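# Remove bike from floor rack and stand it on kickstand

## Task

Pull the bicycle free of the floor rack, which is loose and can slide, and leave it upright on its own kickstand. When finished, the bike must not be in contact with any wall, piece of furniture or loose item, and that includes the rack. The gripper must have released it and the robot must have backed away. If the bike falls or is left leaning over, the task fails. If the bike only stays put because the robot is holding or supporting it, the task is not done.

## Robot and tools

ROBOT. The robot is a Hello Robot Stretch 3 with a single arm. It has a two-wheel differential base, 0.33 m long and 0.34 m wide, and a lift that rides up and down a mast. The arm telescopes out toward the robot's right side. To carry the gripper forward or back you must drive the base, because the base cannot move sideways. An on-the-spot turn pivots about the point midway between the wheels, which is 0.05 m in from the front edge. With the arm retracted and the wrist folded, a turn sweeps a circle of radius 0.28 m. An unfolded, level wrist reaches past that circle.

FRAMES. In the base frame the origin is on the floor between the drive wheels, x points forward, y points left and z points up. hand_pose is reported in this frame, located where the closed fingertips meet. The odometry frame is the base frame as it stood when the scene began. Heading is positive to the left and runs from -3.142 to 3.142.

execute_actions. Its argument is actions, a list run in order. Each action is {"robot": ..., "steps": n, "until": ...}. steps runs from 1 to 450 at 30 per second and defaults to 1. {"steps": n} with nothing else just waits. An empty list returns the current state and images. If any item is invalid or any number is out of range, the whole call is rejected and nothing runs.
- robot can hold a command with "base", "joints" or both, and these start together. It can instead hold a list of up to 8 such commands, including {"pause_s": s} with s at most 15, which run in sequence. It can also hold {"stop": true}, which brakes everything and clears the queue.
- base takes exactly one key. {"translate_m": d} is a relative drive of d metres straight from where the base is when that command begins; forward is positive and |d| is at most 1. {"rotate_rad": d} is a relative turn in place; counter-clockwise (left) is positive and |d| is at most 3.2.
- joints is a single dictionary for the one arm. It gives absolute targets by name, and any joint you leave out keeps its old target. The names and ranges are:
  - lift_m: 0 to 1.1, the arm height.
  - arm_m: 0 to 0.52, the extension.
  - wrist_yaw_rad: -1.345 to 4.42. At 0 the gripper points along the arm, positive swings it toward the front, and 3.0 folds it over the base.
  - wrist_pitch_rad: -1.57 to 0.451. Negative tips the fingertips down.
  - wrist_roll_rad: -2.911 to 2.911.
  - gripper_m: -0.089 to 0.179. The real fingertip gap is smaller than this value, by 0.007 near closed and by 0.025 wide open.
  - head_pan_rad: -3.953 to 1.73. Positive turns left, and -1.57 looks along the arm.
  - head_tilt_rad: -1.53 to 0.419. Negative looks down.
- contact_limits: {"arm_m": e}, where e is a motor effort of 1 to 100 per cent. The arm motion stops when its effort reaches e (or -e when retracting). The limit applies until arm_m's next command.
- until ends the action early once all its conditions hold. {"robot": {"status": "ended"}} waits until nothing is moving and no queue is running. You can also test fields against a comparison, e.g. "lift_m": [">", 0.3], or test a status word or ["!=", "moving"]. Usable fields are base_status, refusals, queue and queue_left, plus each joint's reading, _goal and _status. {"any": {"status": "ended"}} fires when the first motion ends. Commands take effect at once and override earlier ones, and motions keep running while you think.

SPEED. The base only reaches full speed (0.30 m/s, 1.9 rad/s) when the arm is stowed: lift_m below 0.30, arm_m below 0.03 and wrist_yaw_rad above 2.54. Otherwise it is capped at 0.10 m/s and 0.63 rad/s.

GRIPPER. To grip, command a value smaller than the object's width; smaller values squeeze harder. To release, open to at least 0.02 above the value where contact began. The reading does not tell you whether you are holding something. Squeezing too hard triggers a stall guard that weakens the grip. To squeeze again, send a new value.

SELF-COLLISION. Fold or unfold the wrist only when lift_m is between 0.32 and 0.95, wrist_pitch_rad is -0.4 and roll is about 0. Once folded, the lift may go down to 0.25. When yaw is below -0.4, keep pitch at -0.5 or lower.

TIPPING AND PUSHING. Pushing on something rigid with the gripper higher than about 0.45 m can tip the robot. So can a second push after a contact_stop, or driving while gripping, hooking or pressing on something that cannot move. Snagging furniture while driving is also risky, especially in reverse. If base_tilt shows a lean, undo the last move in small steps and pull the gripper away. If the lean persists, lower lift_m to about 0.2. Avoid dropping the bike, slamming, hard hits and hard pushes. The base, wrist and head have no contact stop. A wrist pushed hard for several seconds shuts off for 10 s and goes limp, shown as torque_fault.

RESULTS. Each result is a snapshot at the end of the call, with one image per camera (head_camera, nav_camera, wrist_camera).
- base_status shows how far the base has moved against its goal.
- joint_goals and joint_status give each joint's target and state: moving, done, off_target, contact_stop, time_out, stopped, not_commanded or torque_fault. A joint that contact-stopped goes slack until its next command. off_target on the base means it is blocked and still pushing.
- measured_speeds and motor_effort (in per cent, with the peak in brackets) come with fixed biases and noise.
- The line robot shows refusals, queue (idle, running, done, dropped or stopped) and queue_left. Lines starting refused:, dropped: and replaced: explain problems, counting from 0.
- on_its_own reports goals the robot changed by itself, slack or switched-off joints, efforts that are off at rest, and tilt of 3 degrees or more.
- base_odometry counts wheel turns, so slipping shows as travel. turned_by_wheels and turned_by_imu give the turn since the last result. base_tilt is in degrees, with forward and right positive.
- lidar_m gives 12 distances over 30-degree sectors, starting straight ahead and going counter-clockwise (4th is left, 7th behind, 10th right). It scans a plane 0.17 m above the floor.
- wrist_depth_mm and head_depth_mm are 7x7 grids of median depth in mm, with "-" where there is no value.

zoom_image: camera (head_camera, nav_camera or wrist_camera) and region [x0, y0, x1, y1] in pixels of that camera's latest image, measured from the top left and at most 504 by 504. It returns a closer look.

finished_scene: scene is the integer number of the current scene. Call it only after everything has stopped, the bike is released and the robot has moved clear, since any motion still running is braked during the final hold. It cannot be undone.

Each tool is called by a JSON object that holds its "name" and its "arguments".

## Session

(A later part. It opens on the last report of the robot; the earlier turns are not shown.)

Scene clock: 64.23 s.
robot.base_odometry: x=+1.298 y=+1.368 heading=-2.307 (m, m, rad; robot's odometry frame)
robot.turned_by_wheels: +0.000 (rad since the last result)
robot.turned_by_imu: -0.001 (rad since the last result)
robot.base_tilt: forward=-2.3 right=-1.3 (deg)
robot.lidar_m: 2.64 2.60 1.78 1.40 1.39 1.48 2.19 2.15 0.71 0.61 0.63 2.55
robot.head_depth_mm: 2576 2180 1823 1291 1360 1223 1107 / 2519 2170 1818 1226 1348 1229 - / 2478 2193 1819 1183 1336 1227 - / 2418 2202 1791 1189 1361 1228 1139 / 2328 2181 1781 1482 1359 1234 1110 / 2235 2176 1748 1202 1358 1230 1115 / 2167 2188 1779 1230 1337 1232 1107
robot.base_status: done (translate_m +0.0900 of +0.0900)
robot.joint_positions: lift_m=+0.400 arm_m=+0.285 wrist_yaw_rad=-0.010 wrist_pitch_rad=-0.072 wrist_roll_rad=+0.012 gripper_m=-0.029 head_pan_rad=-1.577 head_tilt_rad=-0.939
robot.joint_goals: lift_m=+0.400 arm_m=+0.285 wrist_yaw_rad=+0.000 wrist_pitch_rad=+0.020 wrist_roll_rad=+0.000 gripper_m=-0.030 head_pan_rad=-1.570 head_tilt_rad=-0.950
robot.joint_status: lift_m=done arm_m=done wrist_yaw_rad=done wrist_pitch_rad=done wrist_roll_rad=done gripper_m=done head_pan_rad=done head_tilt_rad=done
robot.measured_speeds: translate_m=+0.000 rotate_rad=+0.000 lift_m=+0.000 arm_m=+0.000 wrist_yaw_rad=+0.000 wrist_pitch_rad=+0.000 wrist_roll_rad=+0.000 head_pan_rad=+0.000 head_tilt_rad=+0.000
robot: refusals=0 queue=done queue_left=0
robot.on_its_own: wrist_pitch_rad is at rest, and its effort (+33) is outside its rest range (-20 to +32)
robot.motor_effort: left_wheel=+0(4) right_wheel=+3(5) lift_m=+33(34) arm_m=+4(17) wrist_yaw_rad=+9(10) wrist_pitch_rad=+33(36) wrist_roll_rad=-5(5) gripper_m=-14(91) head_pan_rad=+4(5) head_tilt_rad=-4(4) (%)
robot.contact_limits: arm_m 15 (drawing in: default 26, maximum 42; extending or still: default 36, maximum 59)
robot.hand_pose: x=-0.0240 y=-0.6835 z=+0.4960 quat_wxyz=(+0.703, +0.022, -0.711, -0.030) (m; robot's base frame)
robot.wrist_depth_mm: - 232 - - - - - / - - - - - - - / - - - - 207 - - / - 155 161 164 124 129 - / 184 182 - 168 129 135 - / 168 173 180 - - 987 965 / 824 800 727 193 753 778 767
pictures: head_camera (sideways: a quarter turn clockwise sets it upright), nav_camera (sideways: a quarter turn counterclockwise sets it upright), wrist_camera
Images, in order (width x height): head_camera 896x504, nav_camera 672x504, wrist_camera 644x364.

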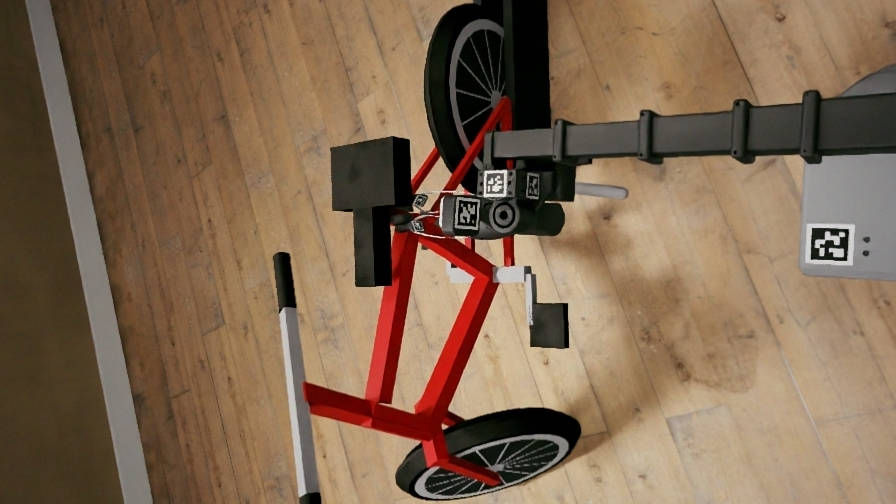

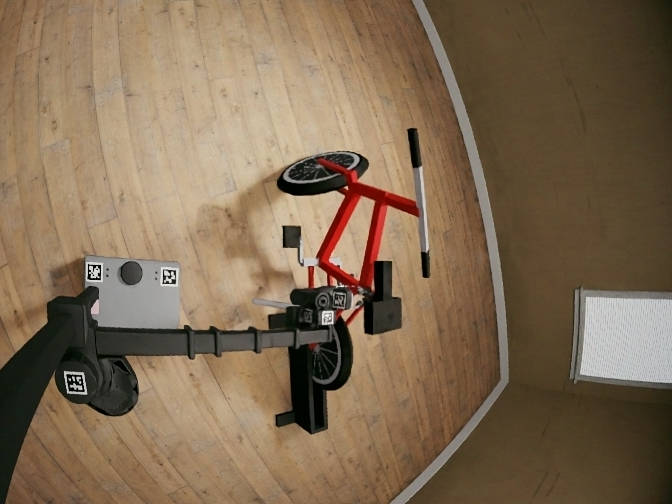

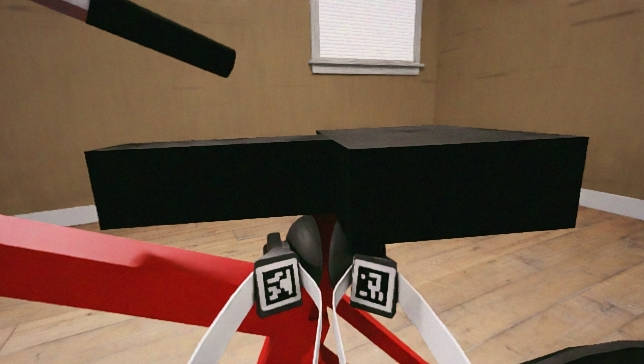

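{"name": "execute_actions", "arguments": {"actions": [{"robot":{"joints":{"arm_m":0.22,"lift_m":0.39,"wrist_pitch_rad":-0.03},"contact_limits":{"arm_m":18}},"steps":100,"until":{"robot":{"status":"ended"}}},{"steps":20}]}}

Scene clock: 66.57 s.
robot.base_odometry: x=+1.298 y=+1.368 heading=-2.306 (m, m, rad; robot's odometry frame)
robot.turned_by_wheels: +0.000 (rad since the last result)
robot.turned_by_imu: +0.000 (rad since the last result)
robot.base_tilt: forward=-2.4 right=-1.3 (deg)
robot.lidar_m: 2.64 2.60 1.78 1.40 1.39 1.48 2.18 2.15 0.71 0.61 0.63 2.55
robot.head_depth_mm: 2596 2190 1825 1293 1352 1226 1111 / 2546 2179 1834 1234 1353 1234 - / 2470 2183 1827 1223 1311 1227 - / 2415 2197 1769 1227 1354 1231 1140 / 2333 2179 1794 1479 1352 1230 1106 / 2239 2183 1747 1185 1357 1229 1112 / 2156 2193 1783 1228 1333 1232 1108
robot.base_status: done (translate_m +0.0900 of +0.0900)
robot.joint_positions: lift_m=+0.390 arm_m=+0.220 wrist_yaw_rad=-0.001 wrist_pitch_rad=-0.053 wrist_roll_rad=+0.007 gripper_m=-0.030 head_pan_rad=-1.577 head_tilt_rad=-0.939
robot.joint_goals: lift_m=+0.390 arm_m=+0.220 wrist_yaw_rad=+0.000 wrist_pitch_rad=-0.030 wrist_roll_rad=+0.000 gripper_m=-0.030 head_pan_rad=-1.570 head_tilt_rad=-0.950
robot.joint_status: lift_m=done arm_m=done wrist_yaw_rad=done wrist_pitch_rad=done wrist_roll_rad=done gripper_m=done head_pan_rad=done head_tilt_rad=done
robot.measured_speeds: translate_m=+0.000 rotate_rad=+0.000 lift_m=+0.000 arm_m=+0.000 wrist_yaw_rad=+0.000 wrist_pitch_rad=+0.000 wrist_roll_rad=+0.000 head_pan_rad=+0.000 head_tilt_rad=+0.000
robot: refusals=0 queue=done queue_left=0
robot.motor_effort: left_wheel=+3(4) right_wheel=-3(5) lift_m=+27(34) arm_m=-4(6) wrist_yaw_rad=+1(9) wrist_pitch_rad=+8(34) wrist_roll_rad=-3(5) gripper_m=-10(14) head_pan_rad=+4(3) head_tilt_rad=-4(5) (%)
robot.contact_limits: arm_m 18 (drawing in: default 26, maximum 42; extending or still: default 36, maximum 59)
robot.hand_pose: x=-0.0217 y=-0.6199 z=+0.4912 quat_wxyz=(+0.705, +0.019, -0.709, -0.019) (m; robot's base frame)
robot.wrist_depth_mm: - 284 - - - - - / - - - - - - - / - - - 225 187 - - / 244 - 224 228 190 - - / - 231 242 - - - - / - - - - - - - / 835 827 800 263 330 287 288
pictures: head_camera (sideways: a quarter turn clockwise sets it upright), nav_camera (sideways: a quarter turn counterclockwise sets it upright), wrist_camera
Images, in order (width x height): head_camera 896x504, nav_camera 672x504, wrist_camera 644x364.

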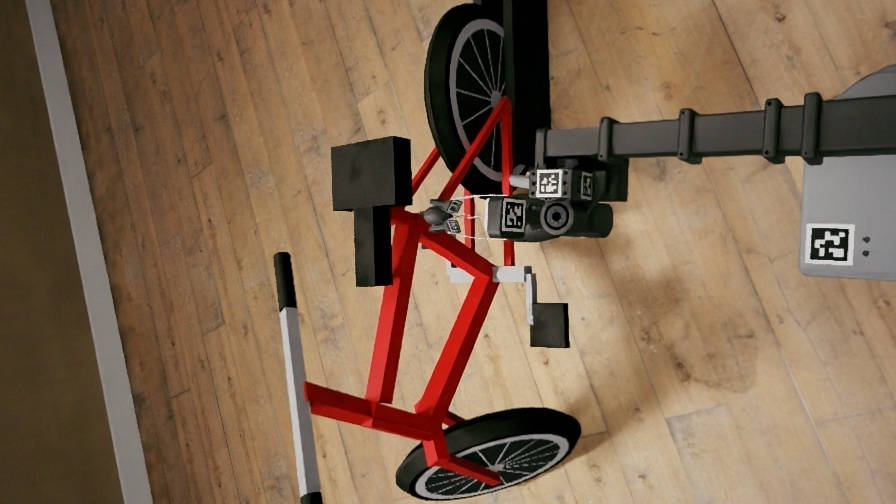

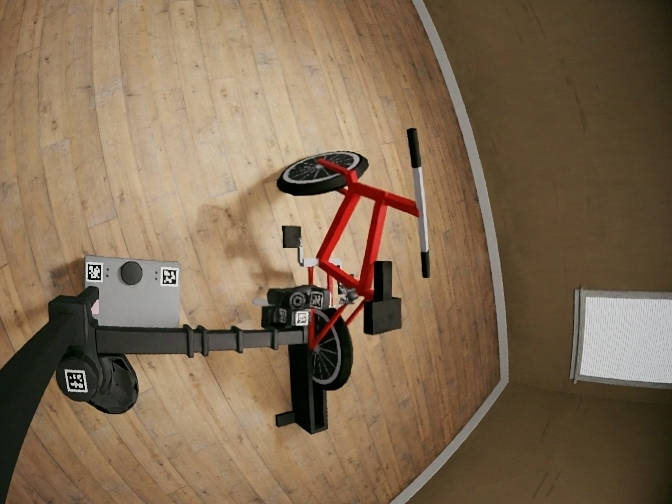

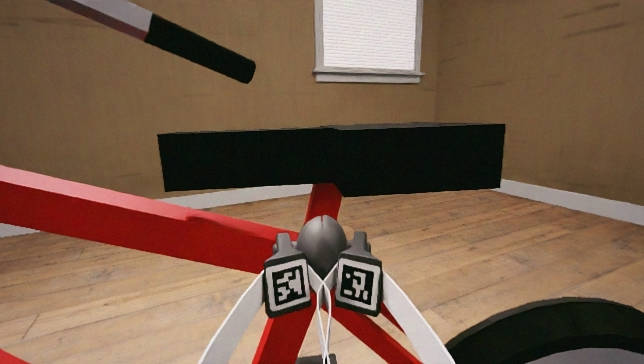

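{"name": "execute_actions", "arguments": {"actions": [{"robot":[{"joints":{"arm_m":0.1}},{"joints":{"lift_m":0.95,"wrist_pitch_rad":-1.3,"gripper_m":0.0},"base":{"translate_m":0.58}},{"joints":{"arm_m":0.45}}],"steps":450,"until":{"robot":{"status":"ended"}}}]}}

Scene clock: 79.30 s.
robot.base_odometry: x=+0.909 y=+0.938 heading=-2.306 (m, m, rad; robot's odometry frame)
robot.turned_by_wheels: +0.000 (rad since the last result)
robot.turned_by_imu: +0.000 (rad since the last result)
robot.base_tilt: forward=-2.4 right=-1.3 (deg)
robot.lidar_m: 2.10 2.07 2.06 1.63 1.62 1.73 2.58 0.90 0.58 0.62 2.14 2.30
robot.head_depth_mm: 2445 2189 1786 1484 1356 1231 1108 / 2416 2169 1821 1177 1312 1223 1140 / - 2182 1839 1255 1334 1230 1146 / 2163 2190 1826 1569 1378 1230 1140 / 2088 2173 1829 1578 1379 1227 1110 / 2019 2174 1829 1568 1383 1230 1107 / 1937 2119 1832 1575 1389 1230 1113
robot.base_status: done (translate_m +0.5800 of +0.5800)
robot.joint_positions: lift_m=+0.950 arm_m=+0.450 wrist_yaw_rad=-0.001 wrist_pitch_rad=-1.298 wrist_roll_rad=+0.006 gripper_m=+0.000 head_pan_rad=-1.577 head_tilt_rad=-0.939
robot.joint_goals: lift_m=+0.950 arm_m=+0.450 wrist_yaw_rad=+0.000 wrist_pitch_rad=-1.300 wrist_roll_rad=+0.000 gripper_m=+0.000 head_pan_rad=-1.570 head_tilt_rad=-0.950
robot.joint_status: lift_m=done arm_m=done wrist_yaw_rad=done wrist_pitch_rad=done wrist_roll_rad=done gripper_m=done head_pan_rad=done head_tilt_rad=done
robot.measured_speeds: translate_m=+0.000 rotate_rad=+0.000 lift_m=+0.000 arm_m=+0.000 wrist_yaw_rad=+0.000 wrist_pitch_rad=+0.000 wrist_roll_rad=+0.000 head_pan_rad=+0.000 head_tilt_rad=+0.000
robot: refusals=0 queue=done queue_left=0
robot.motor_effort: left_wheel=+3(8) right_wheel=-3(5) lift_m=+33(35) arm_m=+5(5) wrist_yaw_rad=+1(2) wrist_pitch_rad=-1(8) wrist_roll_rad=-2(3) gripper_m=-2(74) head_pan_rad=+5(4) head_tilt_rad=-4(4) (%)
robot.hand_pose: x=-0.0217 y=-0.6404 z=+0.8353 quat_wxyz=(+0.562, +0.426, -0.565, -0.429) (m; robot's base frame)
robot.wrist_depth_mm: - - - - - - - / - - - - - - - / - - - - - - - / - - - 921 684 511 354 / 991 - - - 836 - 868 / - 987 976 - 991 995 - / 972 - 998 972 990 986 998
pictures: head_camera (sideways: a quarter turn clockwise sets it upright), nav_camera (sideways: a quarter turn counterclockwise sets it upright), wrist_camera
Images, in order (width x height): head_camera 896x504, nav_camera 672x504, wrist_camera 644x364.

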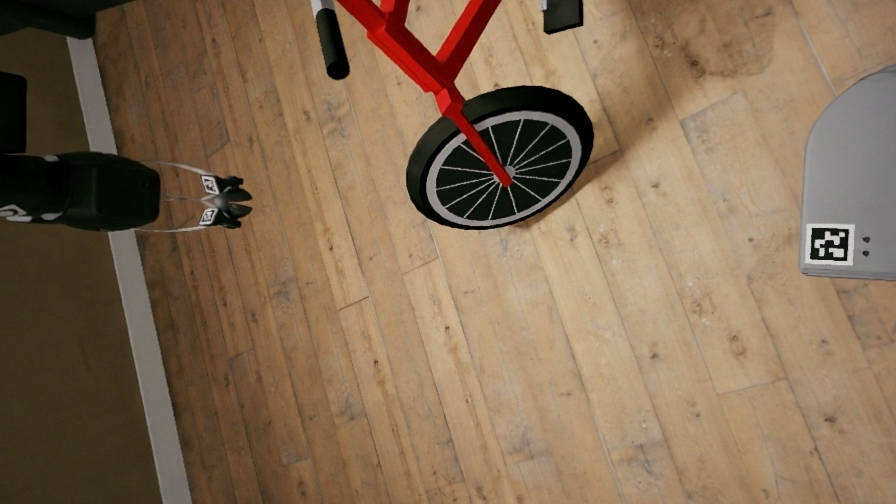

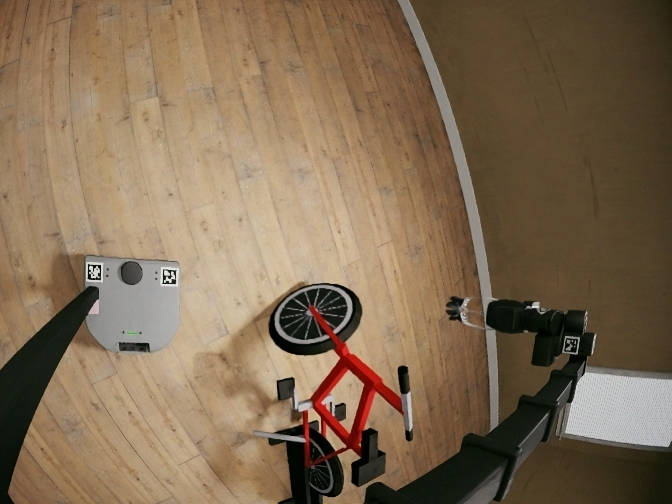

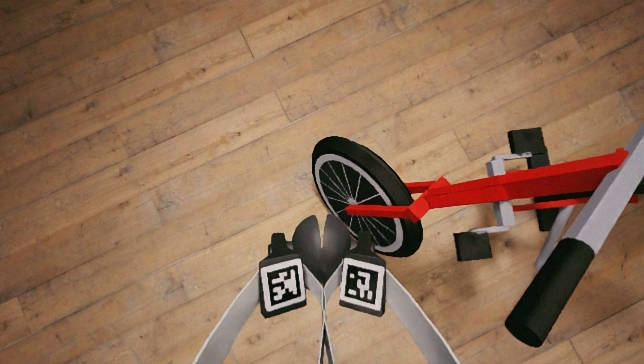

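{"name": "execute_actions", "arguments": {"actions": [{"robot":[{"joints":{"arm_m":0.41,"lift_m":0.81}},{"base":{"translate_m":-0.25}},{"base":{"translate_m":-0.07},"joints":{"arm_m":0.37}}],"steps":450,"until":{"robot":{"status":"ended"}}}]}}

Scene clock: 87.57 s.
robot.base_odometry: x=+1.123 y=+1.175 heading=-2.306 (m, m, rad; robot's odometry frame)
robot.turned_by_wheels: +0.000 (rad since the last result)
robot.turned_by_imu: +0.001 (rad since the last result)
robot.base_tilt: forward=-2.4 right=-1.2 (deg)
robot.lidar_m: 2.40 2.37 1.89 1.51 1.49 1.60 2.37 2.39 0.70 0.60 0.62 2.44
robot.head_depth_mm: 2518 2244 - - - 1209 1098 / 2421 - 1833 1203 1348 1226 1139 / 2367 - 1792 1188 1354 1229 1148 / 2290 2185 1811 1116 1329 1226 1141 / 2217 2167 1825 1571 1316 1231 1113 / 2146 2199 1837 1574 1334 1231 1108 / 2063 2191 1825 1573 1382 1229 1107
robot.base_status: done (translate_m -0.0700 of -0.0700)
robot.joint_positions: lift_m=+0.810 arm_m=+0.370 wrist_yaw_rad=+0.004 wrist_pitch_rad=-1.296 wrist_roll_rad=+0.006 gripper_m=+0.000 head_pan_rad=-1.577 head_tilt_rad=-0.939
robot.joint_goals: lift_m=+0.810 arm_m=+0.370 wrist_yaw_rad=+0.000 wrist_pitch_rad=-1.300 wrist_roll_rad=+0.000 gripper_m=+0.000 head_pan_rad=-1.570 head_tilt_rad=-0.950
robot.joint_status: lift_m=done arm_m=done wrist_yaw_rad=done wrist_pitch_rad=done wrist_roll_rad=done gripper_m=done head_pan_rad=done head_tilt_rad=done
robot.measured_speeds: translate_m=+0.000 rotate_rad=+0.000 lift_m=+0.000 arm_m=+0.000 wrist_yaw_rad=+0.000 wrist_pitch_rad=+0.000 wrist_roll_rad=+0.000 head_pan_rad=+0.000 head_tilt_rad=+0.000
robot: refusals=0 queue=done queue_left=0
robot.motor_effort: left_wheel=+9(16) right_wheel=-14(25) lift_m=+28(34) arm_m=-4(6) wrist_yaw_rad=-3(4) wrist_pitch_rad=-2(7) wrist_roll_rad=-2(2) gripper_m=-4(5) head_pan_rad=+4(3) head_tilt_rad=-4(5) (%)
robot.hand_pose: x=-0.0214 y=-0.5617 z=+0.6956 quat_wxyz=(+0.563, +0.427, -0.564, -0.427) (m; robot's base frame)
robot.wrist_depth_mm: 929 935 935 943 933 933 957 / 907 939 897 917 917 942 334 / 888 894 889 256 378 348 332 / 885 874 514 521 656 866 895 / 856 867 845 874 890 874 885 / 846 860 859 - 863 868 851 / 834 836 847 842 158 841 852
pictures: head_camera (sideways: a quarter turn clockwise sets it upright), nav_camera (sideways: a quarter turn counterclockwise sets it upright), wrist_camera
Images, in order (width x height): head_camera 896x504, nav_camera 672x504, wrist_camera 644x364.

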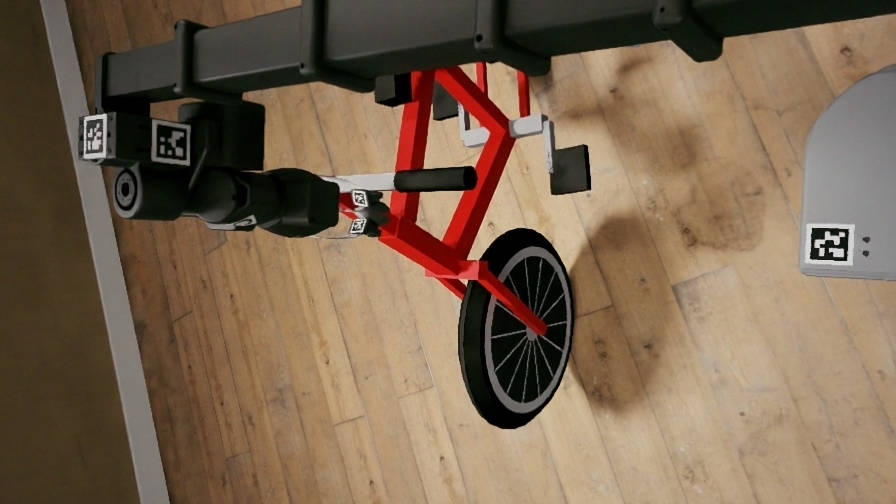

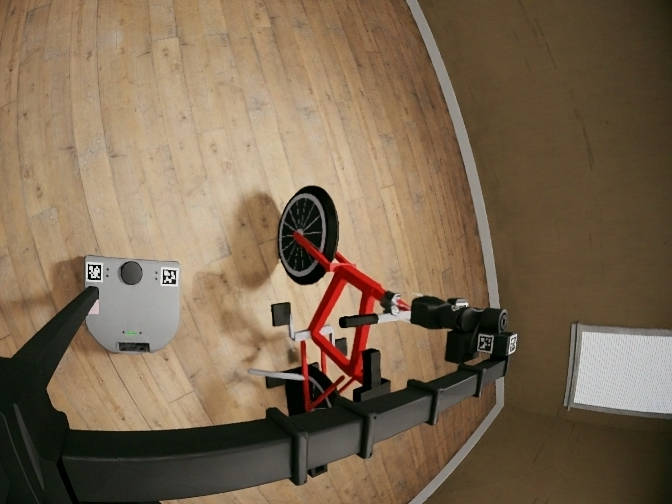

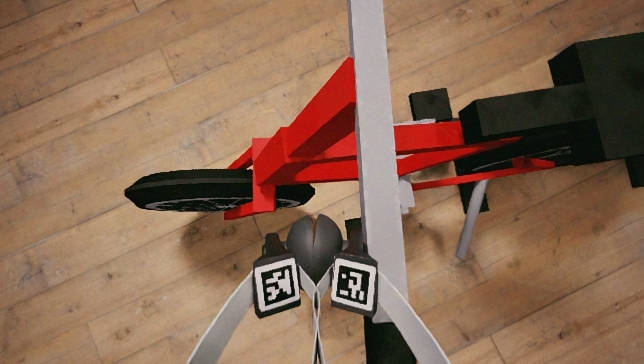

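{"name": "execute_actions", "arguments": {"actions": [{"robot":[{"base":{"translate_m":0.01}},{"joints":{"lift_m":0.93}},{"joints":{"arm_m":0.46,"wrist_pitch_rad":-1.5,"gripper_m":0.08},"base":{"translate_m":-0.05}},{"joints":{"lift_m":0.855}}],"steps":450,"until":{"robot":{"status":"ended"}}}]}}

Scene clock: 94.37 s.
robot.base_odometry: x=+1.150 y=+1.205 heading=-2.306 (m, m, rad; robot's odometry frame)
robot.turned_by_wheels: +0.000 (rad since the last result)
robot.turned_by_imu: -0.001 (rad since the last result)
robot.base_tilt: forward=-2.4 right=-1.3 (deg)
robot.lidar_m: 2.43 2.40 1.87 1.49 1.47 1.58 2.35 2.35 0.68 0.60 0.62 2.45
robot.head_depth_mm: 2526 - - 1209 1328 1216 1107 / - 2145 1835 1177 1358 1226 1141 / - 2153 1772 1282 1325 1233 1148 / 2343 2192 1781 1087 1354 1227 1142 / 2213 2176 1825 1167 1307 1229 1110 / 2149 2199 1822 1569 1331 1228 1109 / 2069 2176 1829 1577 1376 1231 1112
robot.base_status: done (translate_m -0.0500 of -0.0500)
robot.joint_positions: lift_m=+0.855 arm_m=+0.460 wrist_yaw_rad=+0.001 wrist_pitch_rad=-1.494 wrist_roll_rad=+0.006 gripper_m=+0.080 head_pan_rad=-1.577 head_tilt_rad=-0.939
robot.joint_goals: lift_m=+0.855 arm_m=+0.460 wrist_yaw_rad=+0.000 wrist_pitch_rad=-1.500 wrist_roll_rad=+0.000 gripper_m=+0.080 head_pan_rad=-1.570 head_tilt_rad=-0.950
robot.joint_status: lift_m=done arm_m=done wrist_yaw_rad=done wrist_pitch_rad=done wrist_roll_rad=done gripper_m=done head_pan_rad=done head_tilt_rad=done
robot.measured_speeds: translate_m=+0.000 rotate_rad=+0.000 lift_m=+0.000 arm_m=+0.000 wrist_yaw_rad=+0.000 wrist_pitch_rad=+0.000 wrist_roll_rad=+0.000 head_pan_rad=+0.000 head_tilt_rad=+0.000
robot: refusals=0 queue=done queue_left=0
robot.motor_effort: left_wheel=+3(13) right_wheel=-2(13) lift_m=+27(36) arm_m=+5(4) wrist_yaw_rad=-1(3) wrist_pitch_rad=-3(3) wrist_roll_rad=-2(2) gripper_m=+0(81) head_pan_rad=+5(4) head_tilt_rad=-4(4) (%)
robot.hand_pose: x=-0.0216 y=-0.6002 z=+0.7365 quat_wxyz=(+0.518, +0.479, -0.520, -0.482) (m; robot's base frame)
robot.wrist_depth_mm: 854 878 876 891 887 896 875 / 882 910 890 888 901 374 348 / 883 904 883 219 413 357 356 / 910 926 926 708 932 928 928 / 940 926 929 940 958 955 953 / 926 960 943 948 971 957 961 / 958 958 963 204 974 978 984
pictures: head_camera (sideways: a quarter turn clockwise sets it upright), nav_camera (sideways: a quarter turn counterclockwise sets it upright), wrist_camera
Images, in order (width x height): head_camera 896x504, nav_camera 672x504, wrist_camera 644x364.

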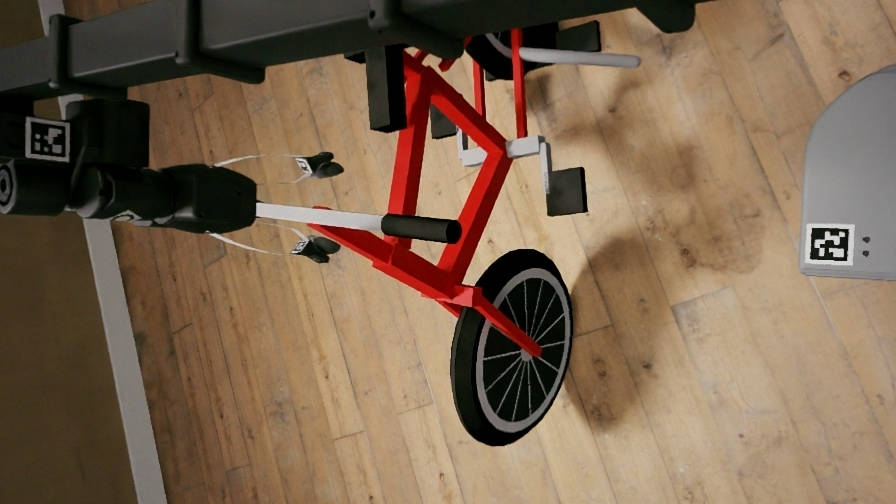

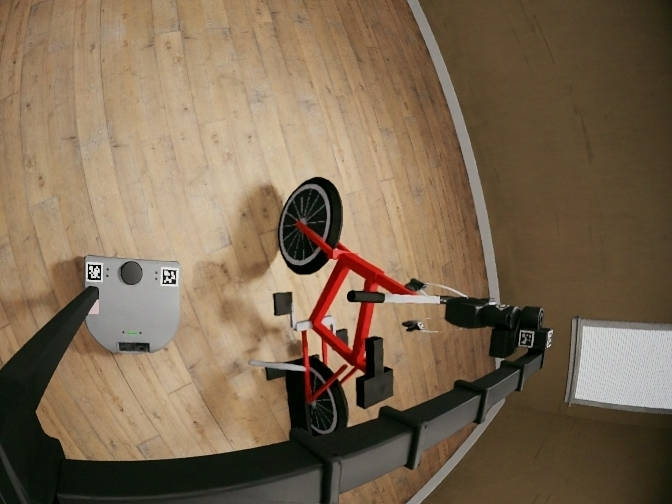

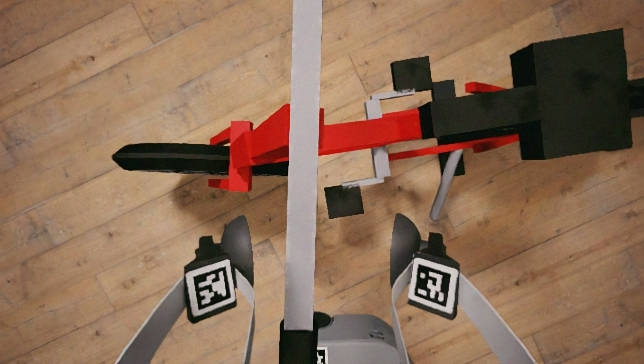

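{"name": "execute_actions", "arguments": {"actions": [{"robot":[{"joints":{"lift_m":0.812,"arm_m":0.5}},{"joints":{"gripper_m":-0.04}},{"base":{"translate_m":0.12},"joints":{"head_pan_rad":-1.9}}],"steps":450,"until":{"robot":{"status":"ended"}}}]}}

Scene clock: 99.57 s.
robot.base_odometry: x=+1.070 y=+1.116 heading=-2.307 (m, m, rad; robot's odometry frame)
robot.turned_by_wheels: -0.001 (rad since the last result)
robot.turned_by_imu: -0.001 (rad since the last result)
robot.base_tilt: forward=-2.3 right=-1.3 (deg)
robot.lidar_m: 2.32 2.29 1.93 1.53 1.53 1.63 2.43 2.46 0.68 0.60 0.63 2.40
robot.head_depth_mm: 2586 2184 1837 1442 1425 - - / 2703 2178 1826 1234 - 1200 1142 / 2689 2179 1939 - 1351 1223 - / 2620 - 1779 1241 1355 1229 - / 2496 2131 1833 1113 1353 1230 1108 / - - 1791 1062 1242 1236 1108 / 2184 2187 1835 1577 1188 1232 1108
robot.base_status: done (translate_m +0.1200 of +0.1200)
robot.joint_positions: lift_m=+0.812 arm_m=+0.500 wrist_yaw_rad=-0.002 wrist_pitch_rad=-1.499 wrist_roll_rad=+0.006 gripper_m=-0.039 head_pan_rad=-1.893 head_tilt_rad=-0.939
robot.joint_goals: lift_m=+0.812 arm_m=+0.500 wrist_yaw_rad=+0.000 wrist_pitch_rad=-1.500 wrist_roll_rad=+0.000 gripper_m=-0.040 head_pan_rad=-1.900 head_tilt_rad=-0.950
robot.joint_status: lift_m=done arm_m=done wrist_yaw_rad=done wrist_pitch_rad=done wrist_roll_rad=done gripper_m=done head_pan_rad=done head_tilt_rad=done
robot.measured_speeds: translate_m=+0.000 rotate_rad=+0.000 lift_m=+0.000 arm_m=+0.000 wrist_yaw_rad=+0.000 wrist_pitch_rad=+0.000 wrist_roll_rad=+0.000 head_pan_rad=+0.000 head_tilt_rad=+0.000
robot: refusals=0 queue=done queue_left=0
robot.motor_effort: left_wheel=-10(12) right_wheel=+18(28) lift_m=+27(27) arm_m=+4(6) wrist_yaw_rad=+1(2) wrist_pitch_rad=-1(3) wrist_roll_rad=-2(2) gripper_m=-22(95) head_pan_rad=-6(37) head_tilt_rad=-5(5) (%)
robot.hand_pose: x=-0.0216 y=-0.6390 z=+0.6935 quat_wxyz=(+0.516, +0.480, -0.519, -0.484) (m; robot's base frame)
robot.wrist_depth_mm: 825 820 815 839 839 850 867 / 827 841 840 842 844 856 317 / 853 853 844 856 662 313 312 / 869 865 499 174 664 885 319 / 868 890 891 166 902 892 908 / 897 896 894 166 915 904 929 / 902 904 923 917 927 950 932
pictures: head_camera (sideways: a quarter turn clockwise sets it upright), nav_camera (sideways: a quarter turn counterclockwise sets it upright), wrist_camera
Images, in order (width x height): head_camera 896x504, nav_camera 672x504, wrist_camera 644x364.

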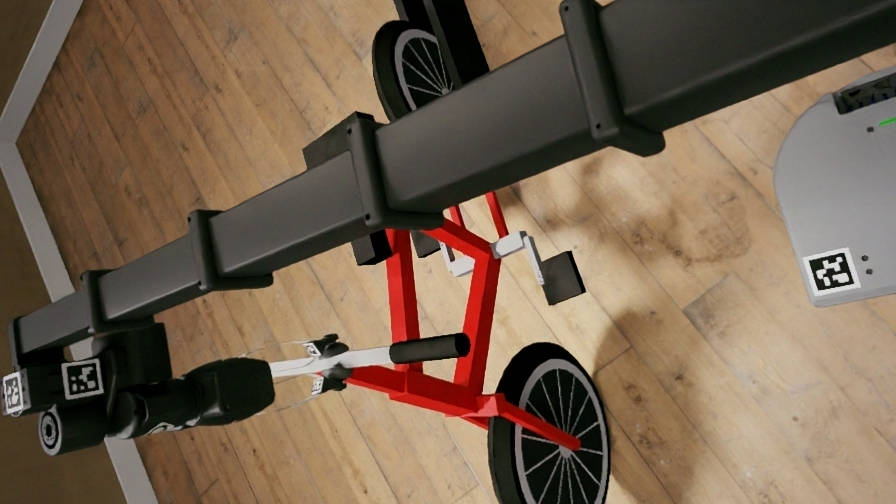

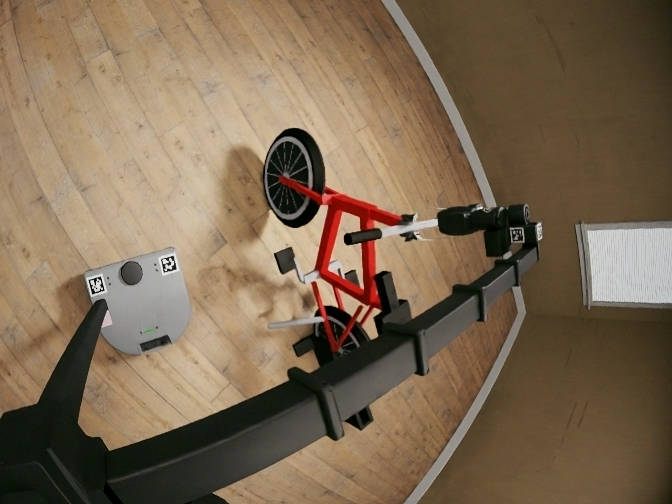

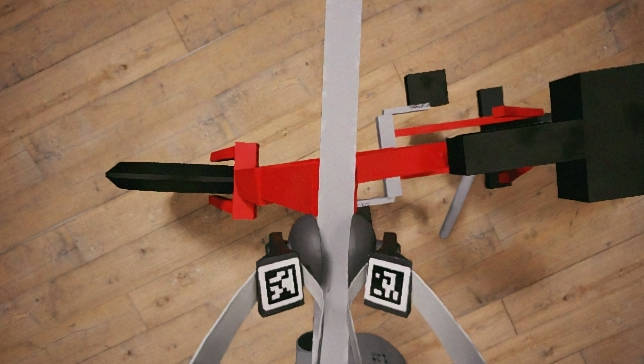

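{"name": "execute_actions", "arguments": {"actions": [{"robot":{"base":{"translate_m":0.25},"joints":{"head_pan_rad":-2.3}},"steps":450,"until":{"robot":{"status":"ended"}}}]}}

Scene clock: 103.40 s.
robot.base_odometry: x=+0.902 y=+0.931 heading=-2.306 (m, m, rad; robot's odometry frame)
robot.turned_by_wheels: +0.001 (rad since the last result)
robot.turned_by_imu: +0.000 (rad since the last result)
robot.base_tilt: forward=-2.3 right=-1.3 (deg)
robot.lidar_m: 2.09 2.06 2.06 1.64 1.62 1.74 2.59 2.69 0.66 0.61 0.64 2.30
robot.head_depth_mm: 2465 2188 1750 1570 1380 1269 - / 2527 2189 1697 1563 1408 - - / 2637 2177 1825 1536 - - - / 2698 2196 1828 1357 - 1230 - / 2697 2182 1842 - 1355 1232 1123 / 2693 2185 1918 1261 1311 1228 1111 / 2612 2248 - 1510 1316 1230 1114
robot.base_status: done (translate_m +0.2500 of +0.2500)
robot.joint_positions: lift_m=+0.812 arm_m=+0.500 wrist_yaw_rad=-0.004 wrist_pitch_rad=-1.493 wrist_roll_rad=+0.008 gripper_m=-0.039 head_pan_rad=-2.293 head_tilt_rad=-0.939
robot.joint_goals: lift_m=+0.812 arm_m=+0.500 wrist_yaw_rad=+0.000 wrist_pitch_rad=-1.500 wrist_roll_rad=+0.000 gripper_m=-0.040 head_pan_rad=-2.300 head_tilt_rad=-0.950
robot.joint_status: lift_m=done arm_m=done wrist_yaw_rad=done wrist_pitch_rad=done wrist_roll_rad=done gripper_m=done head_pan_rad=done head_tilt_rad=done
robot.measured_speeds: translate_m=+0.000 rotate_rad=+0.000 lift_m=+0.000 arm_m=+0.000 wrist_yaw_rad=+0.000 wrist_pitch_rad=+0.000 wrist_roll_rad=+0.000 head_pan_rad=+0.000 head_tilt_rad=+0.000
robot: refusals=0 queue=done queue_left=0
robot.motor_effort: left_wheel=+1(13) right_wheel=-1(39) lift_m=+27(27) arm_m=+4(4) wrist_yaw_rad=+3(4) wrist_pitch_rad=-3(3) wrist_roll_rad=-4(4) gripper_m=-18(24) head_pan_rad=-4(37) head_tilt_rad=-4(4) (%)
robot.hand_pose: x=-0.0216 y=-0.6405 z=+0.6935 quat_wxyz=(+0.516, +0.477, -0.522, -0.484) (m; robot's base frame)
robot.wrist_depth_mm: 835 833 842 839 852 853 857 / 844 840 838 859 855 857 855 / 843 871 848 857 851 666 312 / 859 856 489 175 666 699 314 / 863 894 895 166 895 906 899 / 904 917 893 167 919 910 920 / 914 902 924 927 930 924 945
pictures: head_camera (sideways: a quarter turn clockwise sets it upright), nav_camera (sideways: a quarter turn counterclockwise sets it upright), wrist_camera
Images, in order (width x height): head_camera 896x504, nav_camera 672x504, wrist_camera 644x364.

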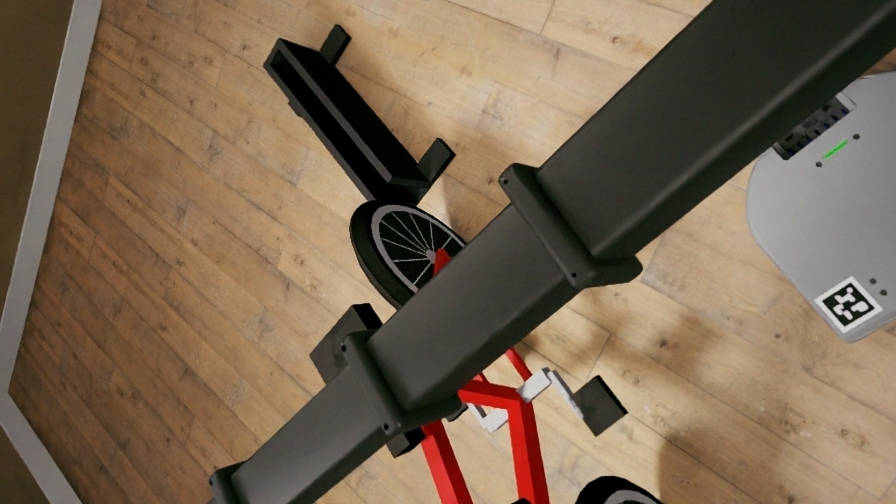

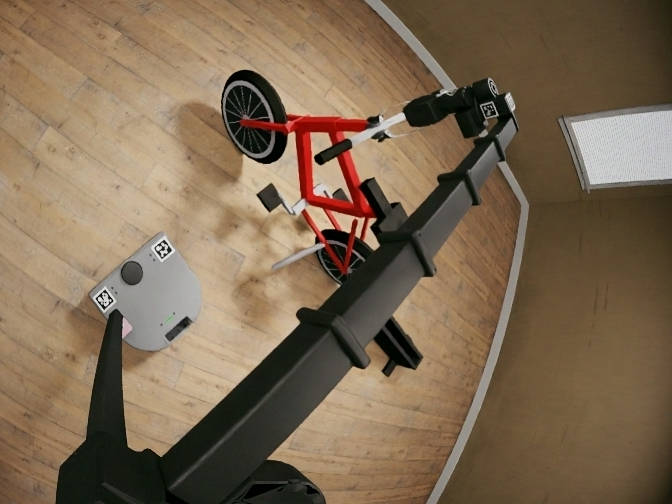

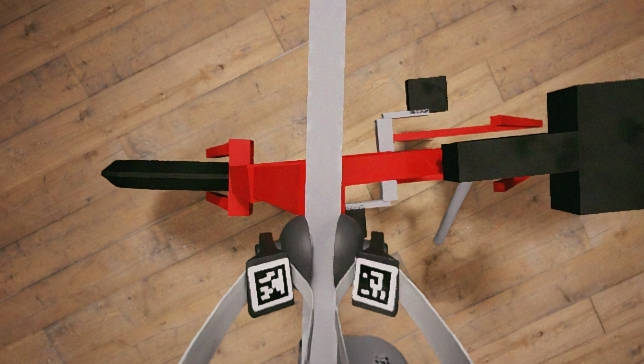

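{"name": "execute_actions", "arguments": {"actions": [{"robot":[{"base":{"translate_m":0.15},"joints":{"head_pan_rad":-1.8}},{"joints":{"arm_m":0.39,"lift_m":0.79},"contact_limits":{"arm_m":14}}],"steps":450,"until":{"robot":{"status":"ended"}}}]}}

Scene clock: 108.23 s.
robot.base_odometry: x=+0.801 y=+0.820 heading=-2.306 (m, m, rad; robot's odometry frame)
robot.turned_by_wheels: +0.000 (rad since the last result)
robot.turned_by_imu: -0.001 (rad since the last result)
robot.base_tilt: forward=-2.3 right=-1.4 (deg)
robot.lidar_m: 1.95 1.93 2.07 1.70 1.68 1.80 2.68 0.89 0.65 0.47 0.62 2.24
robot.head_depth_mm: 2667 2186 1821 1360 - - - / 2612 2178 1879 - - 1211 1141 / 2514 2251 - 1121 1371 1223 - / 2323 - 1829 1511 1330 1230 - / 2179 - 1753 914 1335 1223 1110 / 2064 2177 1826 1564 1301 1225 1111 / 1956 2133 1831 1583 1219 1228 1109
robot.base_status: done (translate_m +0.1500 of +0.1500)
robot.joint_positions: lift_m=+0.807 arm_m=+0.390 wrist_yaw_rad=-0.002 wrist_pitch_rad=-1.551 wrist_roll_rad=+0.006 gripper_m=-0.039 head_pan_rad=-1.807 head_tilt_rad=-0.939
robot.joint_goals: lift_m=+0.807 arm_m=+0.390 wrist_yaw_rad=+0.000 wrist_pitch_rad=-1.500 wrist_roll_rad=+0.000 gripper_m=-0.040 head_pan_rad=-1.800 head_tilt_rad=-0.950
robot.joint_status: lift_m=contact_stop arm_m=done wrist_yaw_rad=done wrist_pitch_rad=done wrist_roll_rad=done gripper_m=done head_pan_rad=done head_tilt_rad=done
robot.measured_speeds: translate_m=+0.000 rotate_rad=+0.000 lift_m=+0.000 arm_m=+0.000 wrist_yaw_rad=+0.000 wrist_pitch_rad=+0.000 wrist_roll_rad=+0.000 head_pan_rad=+0.000 head_tilt_rad=+0.000
robot: refusals=0 queue=dropped queue_left=0
robot.on_its_own: lift_m is slack since a contact_stop, until your next command for it (your +0.790 is given up)
robot.motor_effort: left_wheel=+2(8) right_wheel=-1(14) lift_m=+30(31) arm_m=+0(6) wrist_yaw_rad=+1(4) wrist_pitch_rad=+18(19) wrist_roll_rad=-2(3) gripper_m=-16(20) head_pan_rad=+4(42) head_tilt_rad=-4(3) (%)
robot.contact_limits: arm_m 14 (drawing in: default 26, maximum 42; extending or still: default 36, maximum 59)
robot.hand_pose: x=-0.0216 y=-0.5159 z=+0.6895 quat_wxyz=(+0.503, +0.493, -0.506, -0.497) (m; robot's base frame)
robot.wrist_depth_mm: 791 796 814 796 820 829 827 / 812 824 850 836 691 628 301 / 843 499 443 261 363 311 315 / 861 874 862 177 867 879 340 / 886 879 893 530 910 906 923 / 913 916 899 - 941 935 943 / 924 956 957 202 - 967 973
pictures: head_camera (sideways: a quarter turn clockwise sets it upright), nav_camera (sideways: a quarter turn counterclockwise sets it upright), wrist_camera
Images, in order (width x height): head_camera 896x504, nav_camera 672x504, wrist_camera 644x364.

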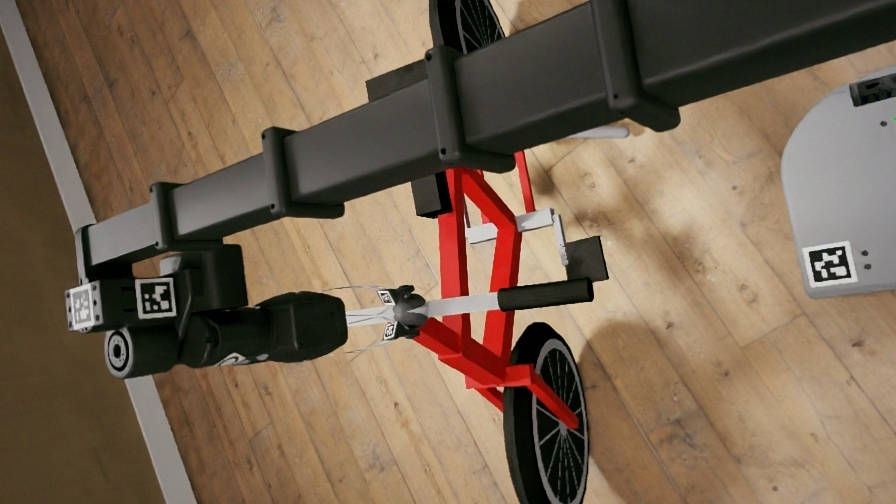

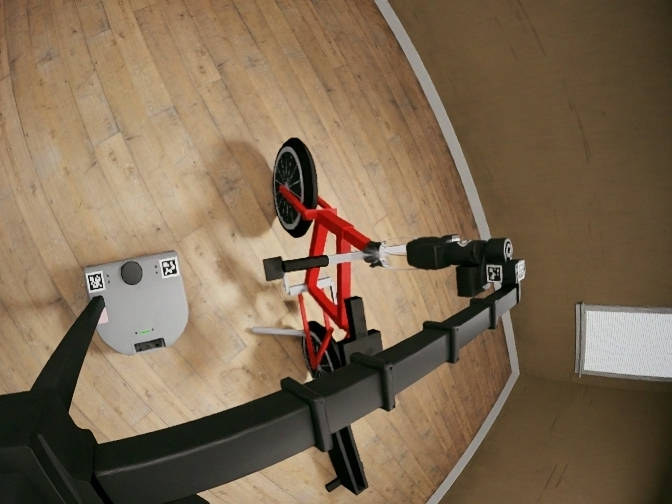

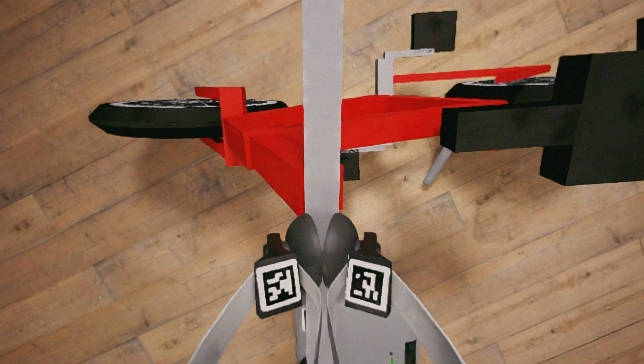

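Resting on the stand. Clear away.

{"name": "execute_actions", "arguments": {"actions": [{"robot":[{"joints":{"gripper_m":0.07}},{"joints":{"lift_m":0.93}},{"joints":{"arm_m":0.0,"head_pan_rad":-2.4,"head_tilt_rad":-0.7},"base":{"translate_m":0.85}}],"steps":450,"until":{"robot":{"status":"ended"}}}]}}

Scene clock: 121.80 s.
robot.base_odometry: x=+0.231 y=+0.189 heading=-2.306 (m, m, rad; robot's odometry frame)
robot.turned_by_wheels: +0.000 (rad since the last result)
robot.turned_by_imu: +0.000 (rad since the last result)
robot.base_tilt: forward=-2.4 right=-1.3 (deg)
robot.lidar_m: 1.17 1.16 1.25 1.85 2.01 2.17 3.22 0.68 0.68 1.76 1.74 1.50
robot.head_depth_mm: 3083 3288 2538 1784 1605 - - / 3190 3421 2567 1531 1644 - - / 3308 3564 2474 1972 - - 1129 / 3516 3577 2534 2102 - - 1168 / 3360 3343 2545 2101 - - 1132 / 2802 3005 2524 2091 - - - / 2386 2553 2542 2025 - - -
robot.base_status: done (translate_m +0.8500 of +0.8500)
robot.joint_positions: lift_m=+0.930 arm_m=+0.001 wrist_yaw_rad=+0.002 wrist_pitch_rad=-1.502 wrist_roll_rad=-0.006 gripper_m=+0.070 head_pan_rad=-2.393 head_tilt_rad=-0.705
robot.joint_goals: lift_m=+0.930 arm_m=+0.000 wrist_yaw_rad=+0.000 wrist_pitch_rad=-1.500 wrist_roll_rad=+0.000 gripper_m=+0.070 head_pan_rad=-2.400 head_tilt_rad=-0.700
robot.joint_status: lift_m=done arm_m=done wrist_yaw_rad=done wrist_pitch_rad=done wrist_roll_rad=done gripper_m=done head_pan_rad=done head_tilt_rad=done
robot.measured_speeds: translate_m=+0.000 rotate_rad=+0.000 lift_m=+0.000 arm_m=+0.000 wrist_yaw_rad=+0.000 wrist_pitch_rad=+0.000 wrist_roll_rad=+0.000 head_pan_rad=+0.000 head_tilt_rad=+0.000
robot: refusals=0 queue=done queue_left=0
robot.motor_effort: left_wheel=+2(9) right_wheel=-2(18) lift_m=+33(34) arm_m=-5(4) wrist_yaw_rad=-1(3) wrist_pitch_rad=+0(18) wrist_roll_rad=+2(4) gripper_m=+0(81) head_pan_rad=-4(46) head_tilt_rad=+2(14) (%)
robot.hand_pose: x=-0.0216 y=-0.1397 z=+0.8113 quat_wxyz=(+0.519, +0.484, -0.515, -0.481) (m; robot's base frame)
robot.wrist_depth_mm: 942 951 946 962 990 982 951 / 932 943 978 955 961 982 978 / 969 978 993 999 - - - / - - - - 992 - 996 / 996 - - - - - - / - - - - - - - / - - - - - - -
pictures: head_camera (sideways: a quarter turn clockwise sets it upright), nav_camera (sideways: a quarter turn counterclockwise sets it upright), wrist_camera
Images, in order (width x height): head_camera 896x504, nav_camera 672x504, wrist_camera 644x364.

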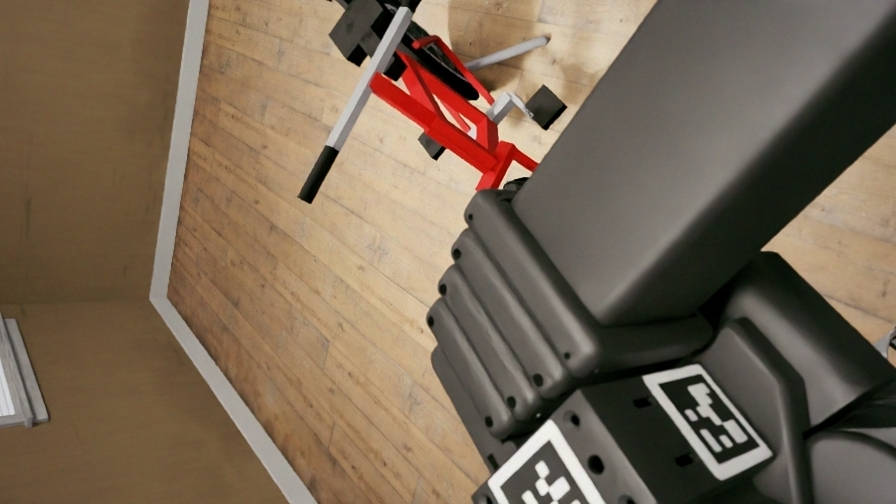

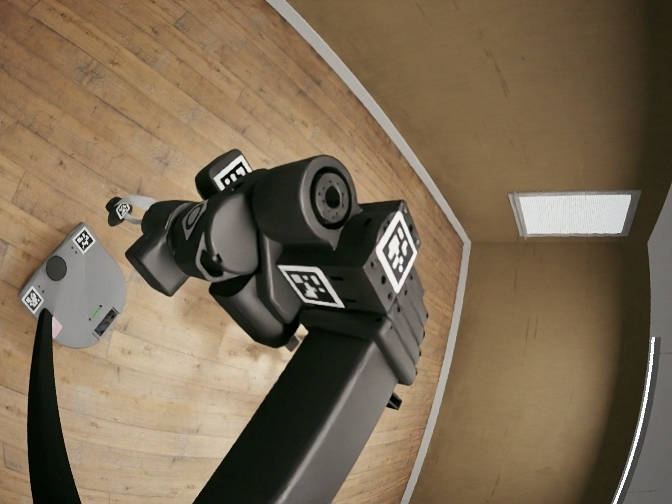

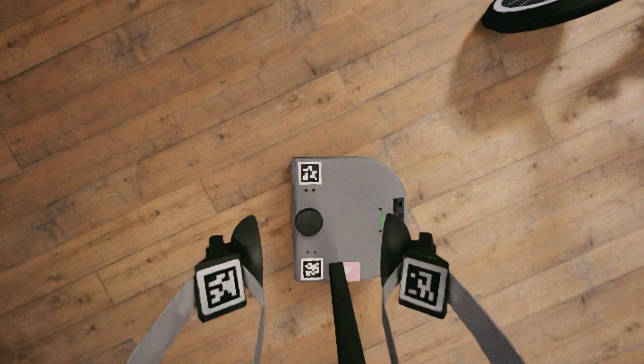

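{"name": "finished_scene", "arguments": {"scene": 2}}

The scene is finished: the task was done.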